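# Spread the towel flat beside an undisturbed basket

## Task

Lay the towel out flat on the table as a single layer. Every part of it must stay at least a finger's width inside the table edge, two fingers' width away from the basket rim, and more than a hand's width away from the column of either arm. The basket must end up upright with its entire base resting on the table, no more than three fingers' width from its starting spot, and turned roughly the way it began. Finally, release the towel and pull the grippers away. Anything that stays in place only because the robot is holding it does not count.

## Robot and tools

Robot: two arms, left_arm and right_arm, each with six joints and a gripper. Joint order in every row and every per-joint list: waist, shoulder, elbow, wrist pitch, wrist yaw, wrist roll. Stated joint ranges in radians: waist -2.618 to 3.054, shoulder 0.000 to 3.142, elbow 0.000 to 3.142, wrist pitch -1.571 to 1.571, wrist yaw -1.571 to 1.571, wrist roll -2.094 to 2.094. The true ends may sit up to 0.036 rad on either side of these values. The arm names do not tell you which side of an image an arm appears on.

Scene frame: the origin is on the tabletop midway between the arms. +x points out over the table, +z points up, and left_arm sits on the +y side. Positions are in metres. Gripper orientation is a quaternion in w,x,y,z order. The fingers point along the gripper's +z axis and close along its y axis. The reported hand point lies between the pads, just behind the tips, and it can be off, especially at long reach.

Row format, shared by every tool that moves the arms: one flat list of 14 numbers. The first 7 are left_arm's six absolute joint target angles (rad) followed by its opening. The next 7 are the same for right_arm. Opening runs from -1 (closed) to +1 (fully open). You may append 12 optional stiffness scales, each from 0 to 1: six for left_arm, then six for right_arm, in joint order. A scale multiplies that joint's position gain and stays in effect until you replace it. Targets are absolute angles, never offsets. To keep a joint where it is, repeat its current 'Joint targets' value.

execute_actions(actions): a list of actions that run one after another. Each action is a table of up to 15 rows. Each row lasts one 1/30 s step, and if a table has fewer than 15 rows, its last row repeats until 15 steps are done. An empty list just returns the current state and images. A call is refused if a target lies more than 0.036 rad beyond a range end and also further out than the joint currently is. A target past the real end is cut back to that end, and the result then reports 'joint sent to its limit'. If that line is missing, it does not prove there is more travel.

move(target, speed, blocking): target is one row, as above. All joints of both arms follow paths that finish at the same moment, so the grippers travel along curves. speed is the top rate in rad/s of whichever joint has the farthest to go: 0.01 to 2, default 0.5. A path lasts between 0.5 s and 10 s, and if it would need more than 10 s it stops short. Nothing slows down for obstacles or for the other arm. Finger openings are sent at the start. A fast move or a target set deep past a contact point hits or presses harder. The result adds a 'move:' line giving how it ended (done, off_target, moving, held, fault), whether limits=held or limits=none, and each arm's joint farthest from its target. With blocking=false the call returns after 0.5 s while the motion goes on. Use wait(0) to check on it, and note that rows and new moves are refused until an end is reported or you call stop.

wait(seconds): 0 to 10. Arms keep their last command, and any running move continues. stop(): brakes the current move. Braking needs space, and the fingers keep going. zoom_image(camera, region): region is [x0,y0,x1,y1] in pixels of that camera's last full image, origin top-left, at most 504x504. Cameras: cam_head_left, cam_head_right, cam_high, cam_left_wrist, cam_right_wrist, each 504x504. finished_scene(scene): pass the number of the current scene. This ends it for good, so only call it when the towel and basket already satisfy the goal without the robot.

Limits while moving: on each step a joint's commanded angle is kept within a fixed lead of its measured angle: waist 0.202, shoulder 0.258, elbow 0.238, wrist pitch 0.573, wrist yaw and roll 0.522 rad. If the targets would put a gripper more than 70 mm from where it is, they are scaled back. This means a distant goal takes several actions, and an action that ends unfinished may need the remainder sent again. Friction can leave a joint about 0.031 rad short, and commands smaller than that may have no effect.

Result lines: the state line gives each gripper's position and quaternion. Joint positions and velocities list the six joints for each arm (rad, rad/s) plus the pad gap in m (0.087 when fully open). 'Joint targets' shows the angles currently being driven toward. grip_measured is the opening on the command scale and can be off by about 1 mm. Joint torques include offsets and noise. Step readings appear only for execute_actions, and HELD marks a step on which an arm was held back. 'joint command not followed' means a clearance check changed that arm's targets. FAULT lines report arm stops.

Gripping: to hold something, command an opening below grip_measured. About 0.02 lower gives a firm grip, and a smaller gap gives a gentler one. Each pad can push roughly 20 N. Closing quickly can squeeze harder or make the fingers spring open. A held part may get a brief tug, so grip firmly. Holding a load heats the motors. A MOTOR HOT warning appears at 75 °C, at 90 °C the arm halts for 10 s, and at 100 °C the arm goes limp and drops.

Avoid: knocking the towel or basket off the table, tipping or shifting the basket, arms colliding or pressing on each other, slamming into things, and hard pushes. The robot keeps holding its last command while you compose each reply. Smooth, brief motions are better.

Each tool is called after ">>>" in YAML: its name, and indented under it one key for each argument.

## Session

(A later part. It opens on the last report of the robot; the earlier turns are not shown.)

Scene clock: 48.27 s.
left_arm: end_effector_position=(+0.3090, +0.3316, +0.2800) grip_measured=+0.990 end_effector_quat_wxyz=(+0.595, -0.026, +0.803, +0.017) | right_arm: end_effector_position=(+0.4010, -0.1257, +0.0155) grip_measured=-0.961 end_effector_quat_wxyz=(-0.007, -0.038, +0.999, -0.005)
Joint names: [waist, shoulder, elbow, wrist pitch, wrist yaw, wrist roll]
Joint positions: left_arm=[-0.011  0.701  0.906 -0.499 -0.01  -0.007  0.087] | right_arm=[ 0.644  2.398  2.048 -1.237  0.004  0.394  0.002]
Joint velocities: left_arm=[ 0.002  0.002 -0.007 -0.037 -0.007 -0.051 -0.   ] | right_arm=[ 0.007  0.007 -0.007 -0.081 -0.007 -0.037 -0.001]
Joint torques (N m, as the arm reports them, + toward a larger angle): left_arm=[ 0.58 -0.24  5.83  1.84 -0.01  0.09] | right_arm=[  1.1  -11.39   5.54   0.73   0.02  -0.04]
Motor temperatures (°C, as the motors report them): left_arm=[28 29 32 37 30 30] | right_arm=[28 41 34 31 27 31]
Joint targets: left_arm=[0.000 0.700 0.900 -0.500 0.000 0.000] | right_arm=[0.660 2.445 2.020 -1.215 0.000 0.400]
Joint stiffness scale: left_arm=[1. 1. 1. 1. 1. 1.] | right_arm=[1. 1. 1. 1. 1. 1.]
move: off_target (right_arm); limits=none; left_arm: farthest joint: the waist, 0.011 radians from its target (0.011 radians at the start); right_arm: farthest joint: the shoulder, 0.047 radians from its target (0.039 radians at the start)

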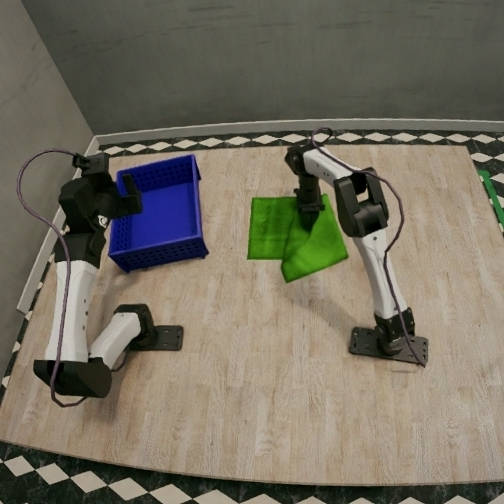

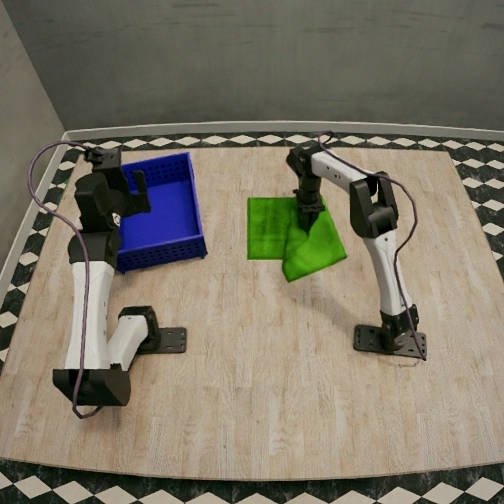

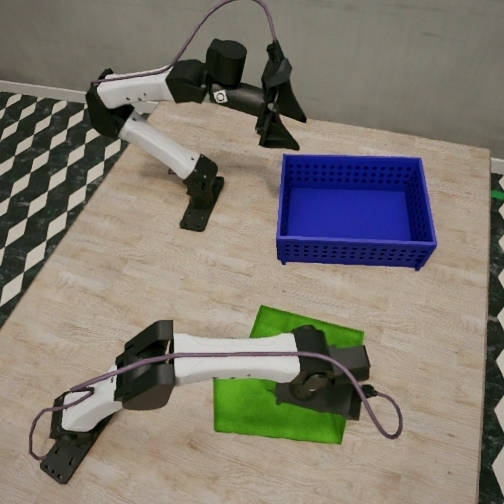

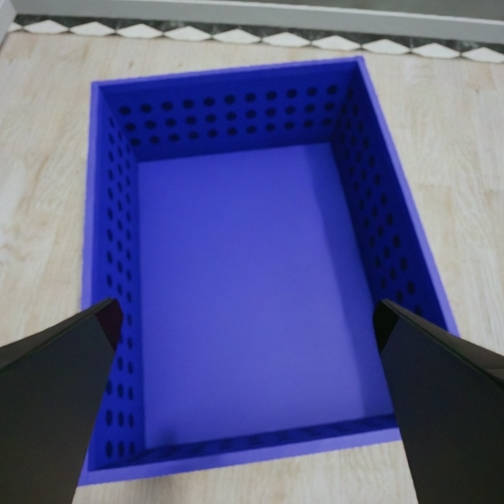

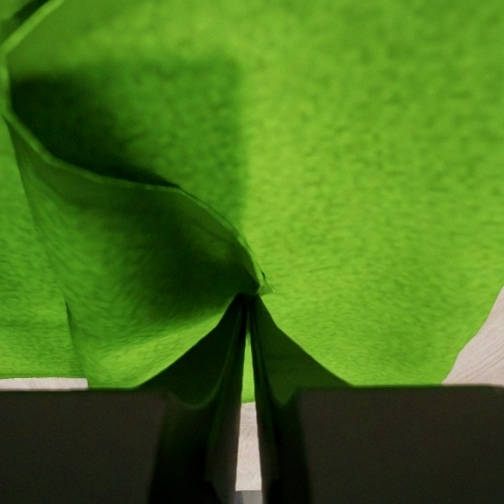

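>>> move:
  target: [0,0.7,0.9,-0.5,0,0,1, 0.5,2.2,2.06,-1.3,0,0.1,-1]
  speed: 0.3

>>> move:
  target: [0,0.7,0.9,-0.5,0,0,1, 0.1,2.22,2.06,-1.13,0,-0.7,-1]
  speed: 0.5

>>> move:
  target: [0,0.7,0.9,-0.5,0,0,1, -0.04,2.40,2.06,-0.98,0,-0.9,-1]
  speed: 0.2

Scene clock: 50.90 s.
left_arm: end_effector_position=(+0.3090, +0.3316, +0.2800) grip_measured=+0.990 end_effector_quat_wxyz=(+0.595, -0.026, +0.803, +0.017) | right_arm: end_effector_position=(+0.4250, -0.1901, +0.0952) grip_measured=-0.962 end_effector_quat_wxyz=(+0.063, -0.112, +0.992, +0.012)
Joint names: [waist, shoulder, elbow, wrist pitch, wrist yaw, wrist roll]
Joint positions: left_arm=[-0.011  0.701  0.906 -0.499 -0.01  -0.007  0.087] | right_arm=[ 0.508  2.203  2.048 -1.287  0.004  0.107  0.002]
Joint velocities: left_arm=[-0.007 -0.002 -0.007  0.037  0.037 -0.081 -0.   ] | right_arm=[-0.007 -0.002 -0.012 -0.037 -0.051 -0.037 -0.   ]
Joint torques (N m, as the arm reports them, + toward a larger angle): left_arm=[ 0.61 -0.29  5.87  1.86  0.02  0.11] | right_arm=[ -0.83 -14.25   9.45   0.65   0.    -0.16]
Motor temperatures (°C, as the motors report them): left_arm=[28 29 32 37 30 30] | right_arm=[28 42 34 31 27 31]
Joint targets: left_arm=[0.000 0.700 0.900 -0.500 0.000 -0.000] | right_arm=[0.500 2.200 2.060 -1.300 -0.000 0.100]
Joint stiffness scale: left_arm=[1. 1. 1. 1. 1. 1.] | right_arm=[1. 1. 1. 1. 1. 1.]
move: done; limits=none; left_arm: farthest joint: the waist, 0.011 radians from its target (0.011 radians at the start); right_arm: farthest joint: the wrist pitch, 0.013 radians from its target (0.063 radians at the start)

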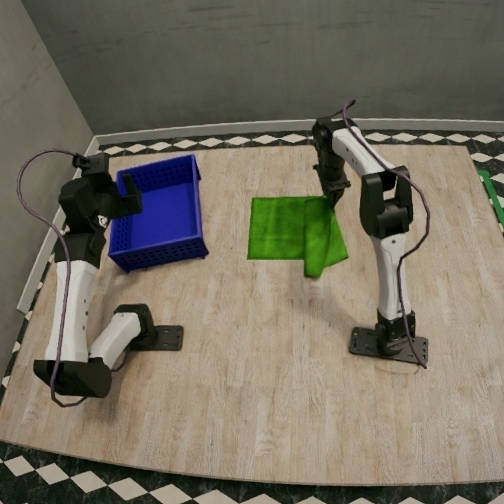

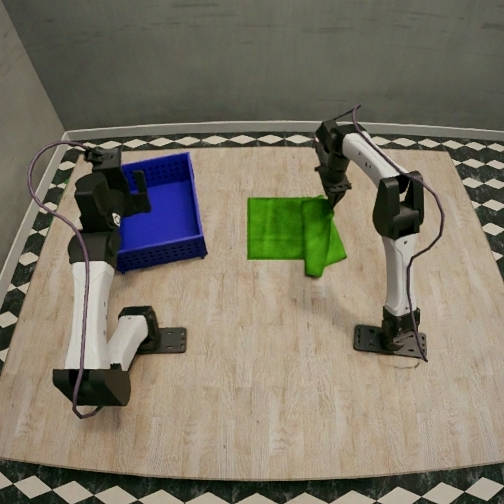

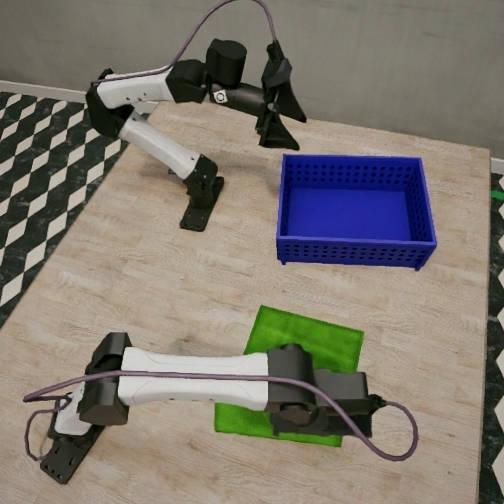

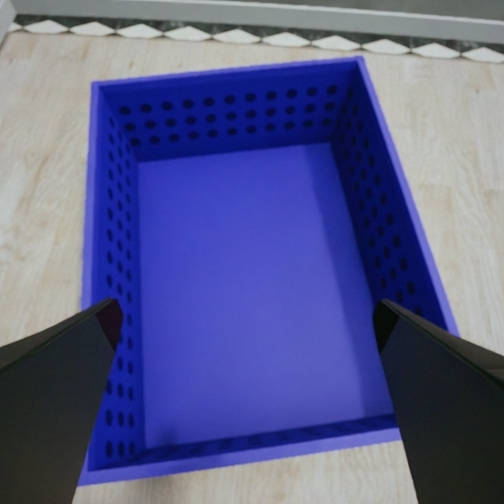

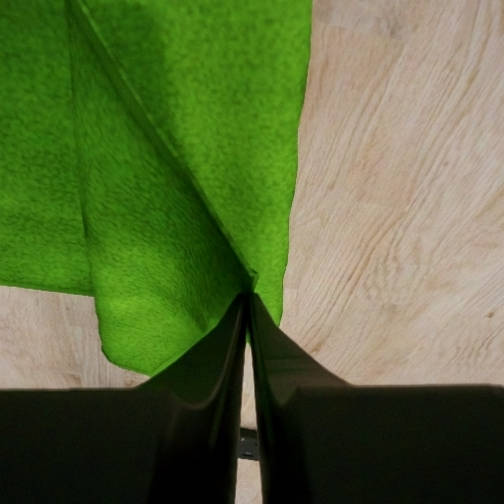

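Scene clock: 53.30 s.
left_arm: end_effector_position=(+0.3090, +0.3316, +0.2800) grip_measured=+0.990 end_effector_quat_wxyz=(+0.595, -0.026, +0.803, +0.017) | right_arm: end_effector_position=(+0.4939, -0.3904, +0.0995) grip_measured=-0.962 end_effector_quat_wxyz=(+0.130, -0.302, +0.943, -0.054)
Joint names: [waist, shoulder, elbow, wrist pitch, wrist yaw, wrist roll]
Joint positions: left_arm=[-0.011  0.701  0.906 -0.499 -0.01  -0.007  0.087] | right_arm=[ 0.105  2.203  2.048 -1.134  0.004 -0.692  0.002]
Joint velocities: left_arm=[-0.002 -0.017 -0.017 -0.022 -0.022  0.051 -0.   ] | right_arm=[ 0.007  0.007 -0.022 -0.066 -0.022  0.051 -0.   ]
Joint torques (N m, as the arm reports them, + toward a larger angle): left_arm=[ 0.57 -0.16  5.87  1.87  0.    0.09] | right_arm=[ -0.5  -12.83   9.78   1.19  -0.05  -0.17]
Motor temperatures (°C, as the motors report them): left_arm=[28 29 32 37 30 30] | right_arm=[28 42 34 31 27 31]
Joint targets: left_arm=[0.000 0.700 0.900 -0.500 0.000 -0.000] | right_arm=[0.100 2.220 2.060 -1.130 -0.000 -0.700]
Joint stiffness scale: left_arm=[1. 1. 1. 1. 1. 1.] | right_arm=[1. 1. 1. 1. 1. 1.]
move: done; limits=none; left_arm: farthest joint: the waist, 0.011 radians from its target (0.011 radians at the start); right_arm: farthest joint: the shoulder, 0.017 radians from its target (0.017 radians at the start)

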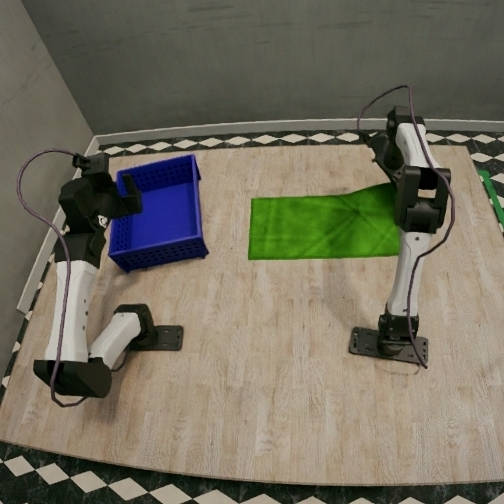

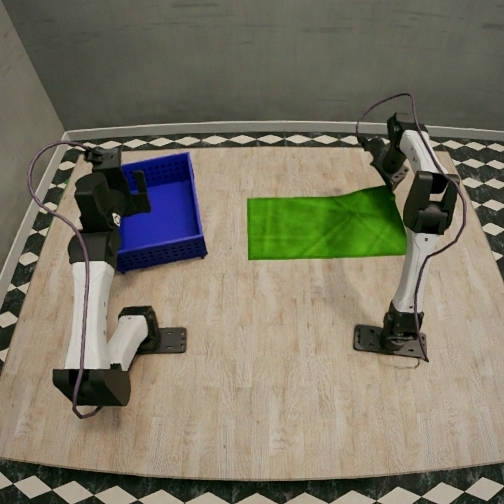

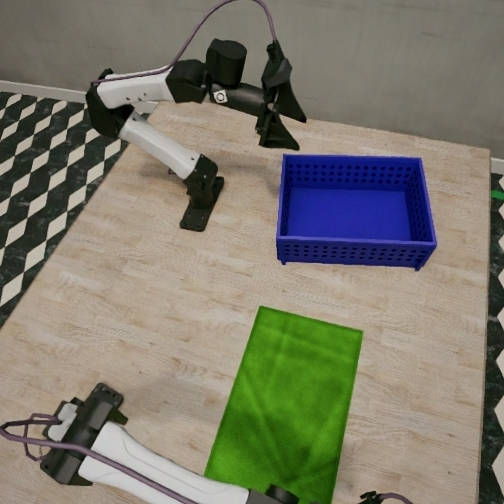

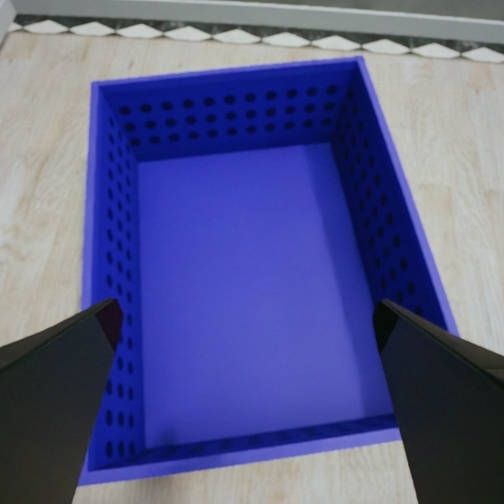

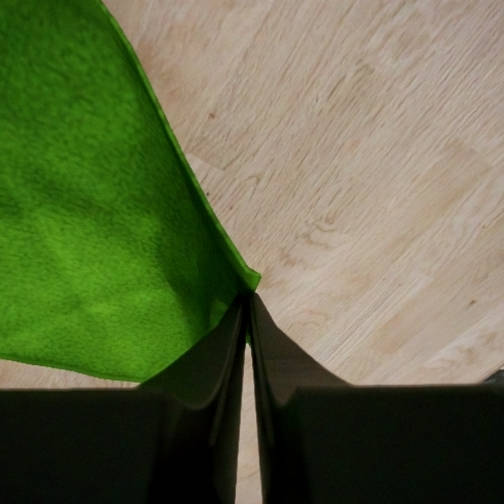

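Scene clock: 54.97 s.
left_arm: end_effector_position=(+0.3090, +0.3316, +0.2800) grip_measured=+0.990 end_effector_quat_wxyz=(+0.595, -0.026, +0.803, +0.017) | right_arm: end_effector_position=(+0.5131, -0.4653, +0.0250) grip_measured=-0.962 end_effector_quat_wxyz=(+0.107, -0.333, +0.934, -0.068)
Joint names: [waist, shoulder, elbow, wrist pitch, wrist yaw, wrist roll]
Joint positions: left_arm=[-0.011  0.701  0.906 -0.499 -0.01  -0.007  0.087] | right_arm=[-0.032  2.379  2.048 -0.985  0.004 -0.892  0.002]
Joint velocities: left_arm=[-0.007 -0.007 -0.012  0.007 -0.007 -0.095 -0.   ] | right_arm=[ 0.002 -0.007  0.012  0.007 -0.095 -0.022  0.   ]
Joint torques (N m, as the arm reports them, + toward a larger angle): left_arm=[ 0.57 -0.17  5.75  1.86 -0.01  0.1 ] | right_arm=[ -0.82 -13.92   9.73   1.14  -0.06  -0.14]
Motor temperatures (°C, as the motors report them): left_arm=[28 29 32 37 30 30] | right_arm=[28 43 34 31 27 31]
Joint targets: left_arm=[0.000 0.700 0.900 -0.500 -0.000 0.000] | right_arm=[-0.040 2.400 2.060 -0.980 0.000 -0.900]
Joint stiffness scale: left_arm=[1. 1. 1. 1. 1. 1.] | right_arm=[1. 1. 1. 1. 1. 1.]
move: off_target (right_arm); limits=none; left_arm: farthest joint: the waist, 0.011 radians from its target (0.011 radians at the start); right_arm: farthest joint: the shoulder, 0.021 radians from its target (0.197 radians at the start)

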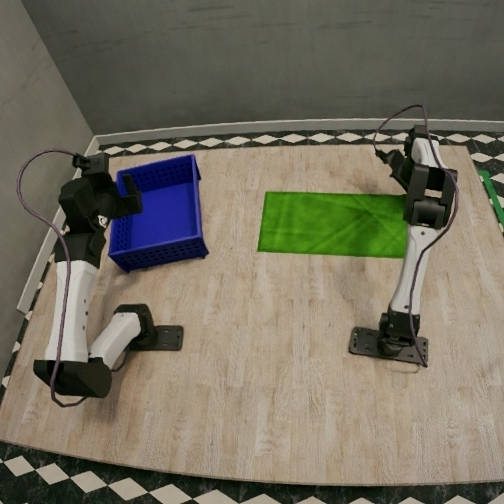

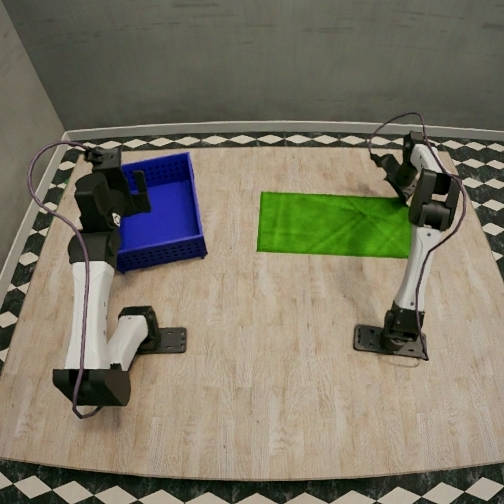

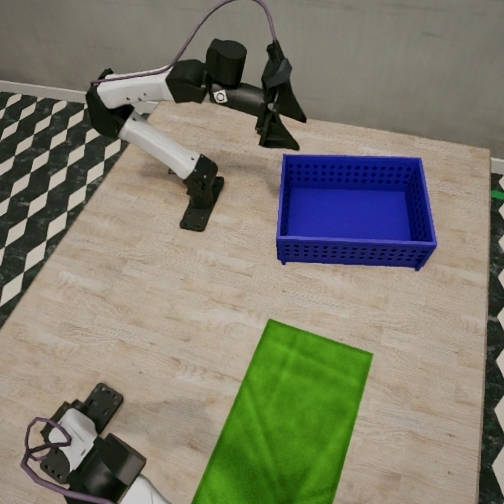

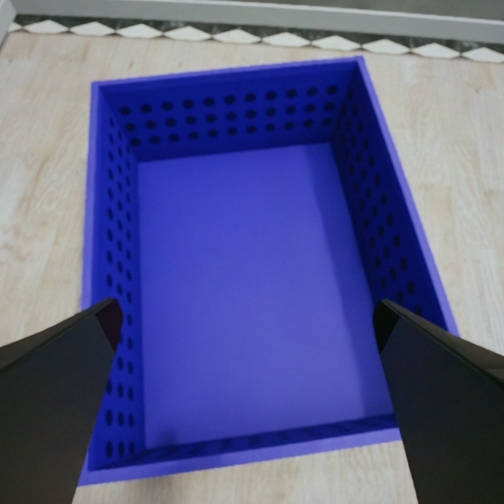

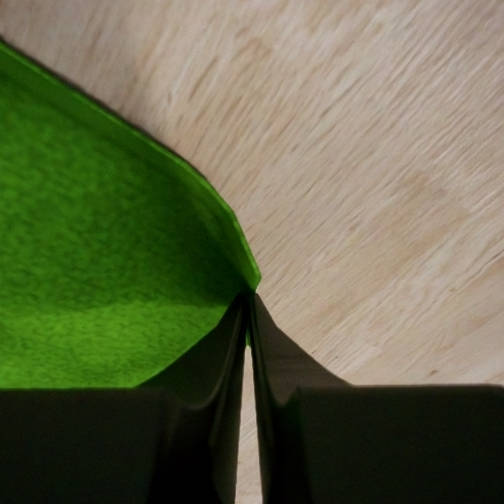

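>>> move:
  target: [0,0.7,0.9,-0.5,0,0,1, -0.04,2.40,2.06,-0.98,0,-0.9,0]

>>> move:
  target: [0,0.7,0.9,-0.5,0,0,1, -0.7,1.2,1.4,-1.1,0,-0.9,1]
  speed: 1

>>> zoom_image:
  camera: "cam_head_right"
  region: [240,150,460,290]

Scene clock: 56.27 s.
left_arm: end_effector_position=(+0.3090, +0.3316, +0.2800) grip_measured=+0.990 end_effector_quat_wxyz=(+0.595, -0.026, +0.803, +0.017) | right_arm: end_effector_position=(+0.5138, -0.4655, +0.0251) grip_measured=+0.000 end_effector_quat_wxyz=(+0.108, -0.333, +0.934, -0.069)
Joint names: [waist, shoulder, elbow, wrist pitch, wrist yaw, wrist roll]
Joint positions: left_arm=[-0.011  0.701  0.906 -0.499 -0.01  -0.007  0.087] | right_arm=[-0.032  2.379  2.048 -0.983  0.004 -0.893  0.044]
Joint velocities: left_arm=[ 0.017 -0.007 -0.012 -0.022  0.007  0.007  0.   ] | right_arm=[-0.007  0.002  0.012 -0.007 -0.081  0.066 -0.001]
Joint torques (N m, as the arm reports them, + toward a larger angle): left_arm=[ 0.66 -0.14  5.84  1.86  0.    0.08] | right_arm=[ -0.81 -13.92   9.75   1.11  -0.06  -0.15]
Motor temperatures (°C, as the motors report them): left_arm=[28 29 32 37 30 30] | right_arm=[28 43 34 31 27 31]
Joint targets: left_arm=[-0.000 0.700 0.900 -0.500 0.000 0.000] | right_arm=[-0.040 2.400 2.060 -0.980 -0.000 -0.900]
Joint stiffness scale: left_arm=[1. 1. 1. 1. 1. 1.] | right_arm=[1. 1. 1. 1. 1. 1.]
move: off_target (right_arm); limits=none; left_arm: farthest joint: the waist, 0.011 radians from its target (0.011 radians at the start); right_arm: farthest joint: the shoulder, 0.021 radians from its target (0.021 radians at the start)

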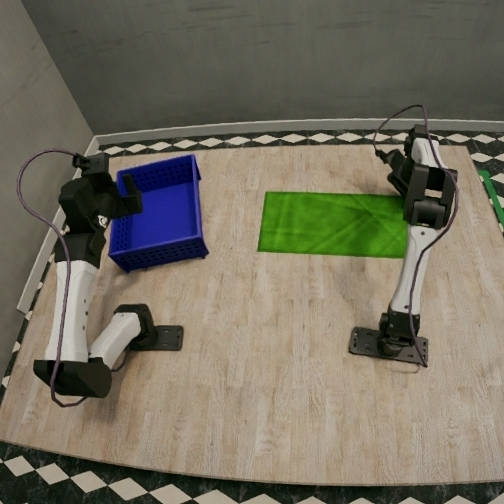

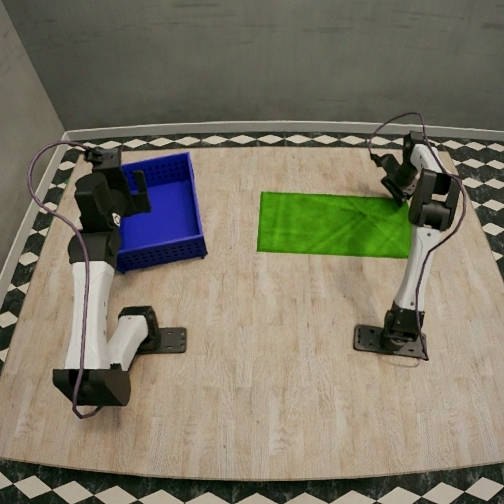

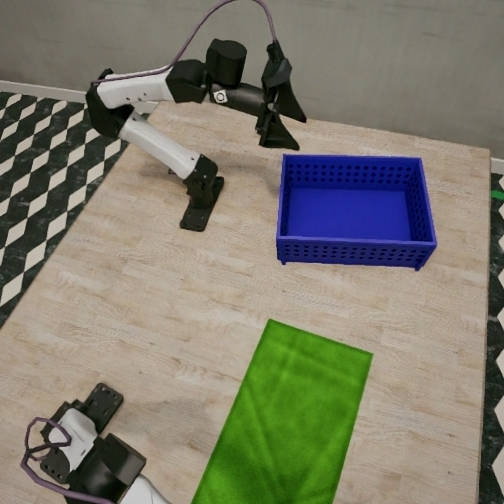

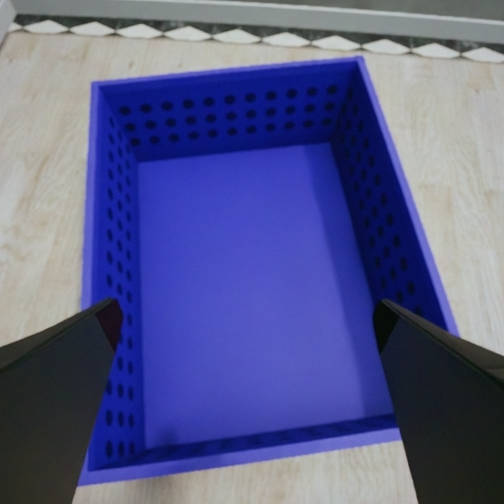

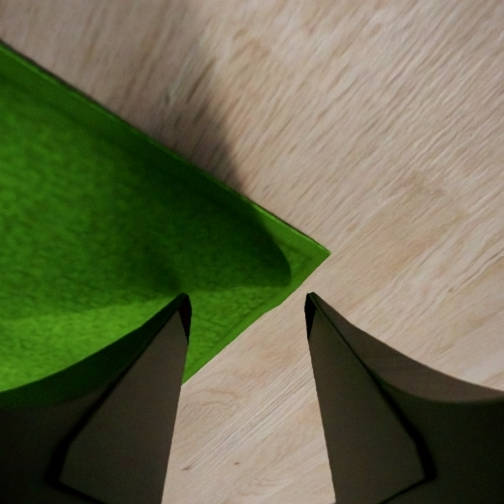

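Scene clock: 58.07 s.
left_arm: end_effector_position=(+0.3090, +0.3316, +0.2800) grip_measured=+0.990 end_effector_quat_wxyz=(+0.595, -0.026, +0.803, +0.017) | right_arm: end_effector_position=(+0.1964, -0.5744, +0.2650) grip_measured=+1.000 end_effector_quat_wxyz=(+0.220, -0.013, +0.938, -0.267)
Joint names: [waist, shoulder, elbow, wrist pitch, wrist yaw, wrist roll]
Joint positions: left_arm=[-0.011  0.701  0.906 -0.499 -0.01  -0.007  0.087] | right_arm=[-0.688  1.202  1.422 -1.084  0.003 -0.893  0.087]
Joint velocities: left_arm=[-0.007  0.002  0.002 -0.007 -0.037 -0.081  0.001] | right_arm=[-0.007 -0.007 -0.012  0.051 -0.022  0.022  0.   ]
Joint torques (N m, as the arm reports them, + toward a larger angle): left_arm=[ 0.63 -0.16  5.88  1.85 -0.01  0.09] | right_arm=[-1.11 -4.04  6.67  1.75 -0.05 -0.13]
Motor temperatures (°C, as the motors report them): left_arm=[28 29 32 37 30 30] | right_arm=[28 43 34 31 27 31]
Joint targets: left_arm=[-0.000 0.700 0.900 -0.500 -0.000 -0.000] | right_arm=[-0.700 1.200 1.400 -1.100 -0.000 -0.900]
Joint stiffness scale: left_arm=[1. 1. 1. 1. 1. 1.] | right_arm=[1. 1. 1. 1. 1. 1.]
move: off_target (right_arm); limits=none; left_arm: farthest joint: the waist, 0.011 radians from its target (0.011 radians at the start); right_arm: farthest joint: the elbow, 0.022 radians from its target (0.648 radians at the start)

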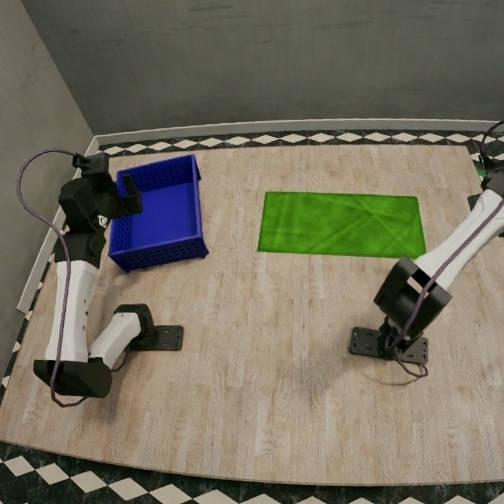

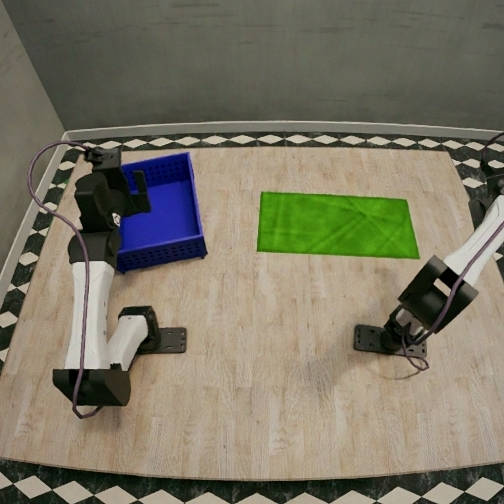

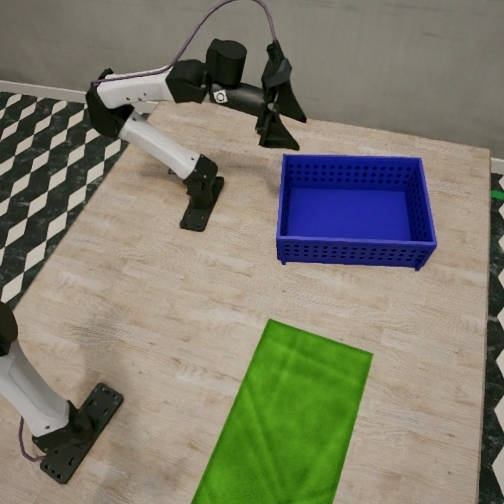

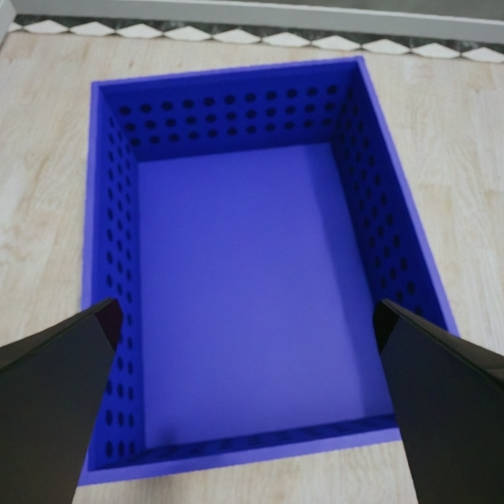

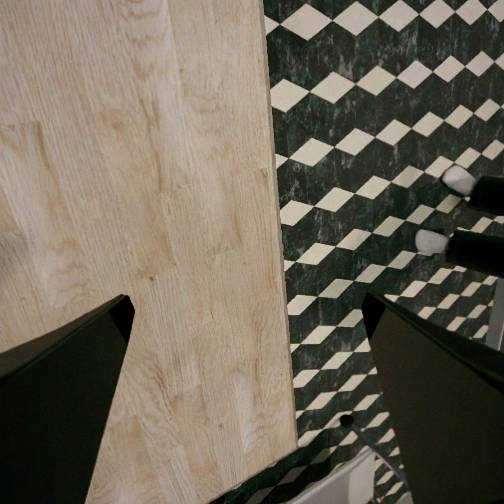

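Region (240, 150, 460, 290) of cam_head_right's 504x504 image, scaled by 2.291, with more detail than that image has; it fills the top 321 rows of this view, and the rest is white.

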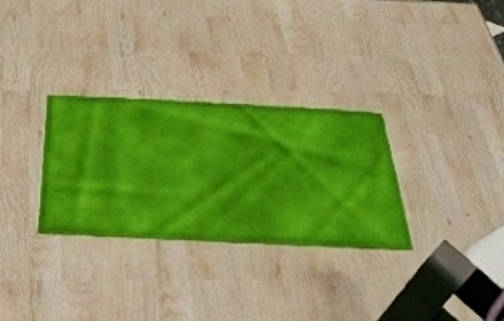

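>>> finished_scene:
  scene: 1

The scene is finished: the task was done.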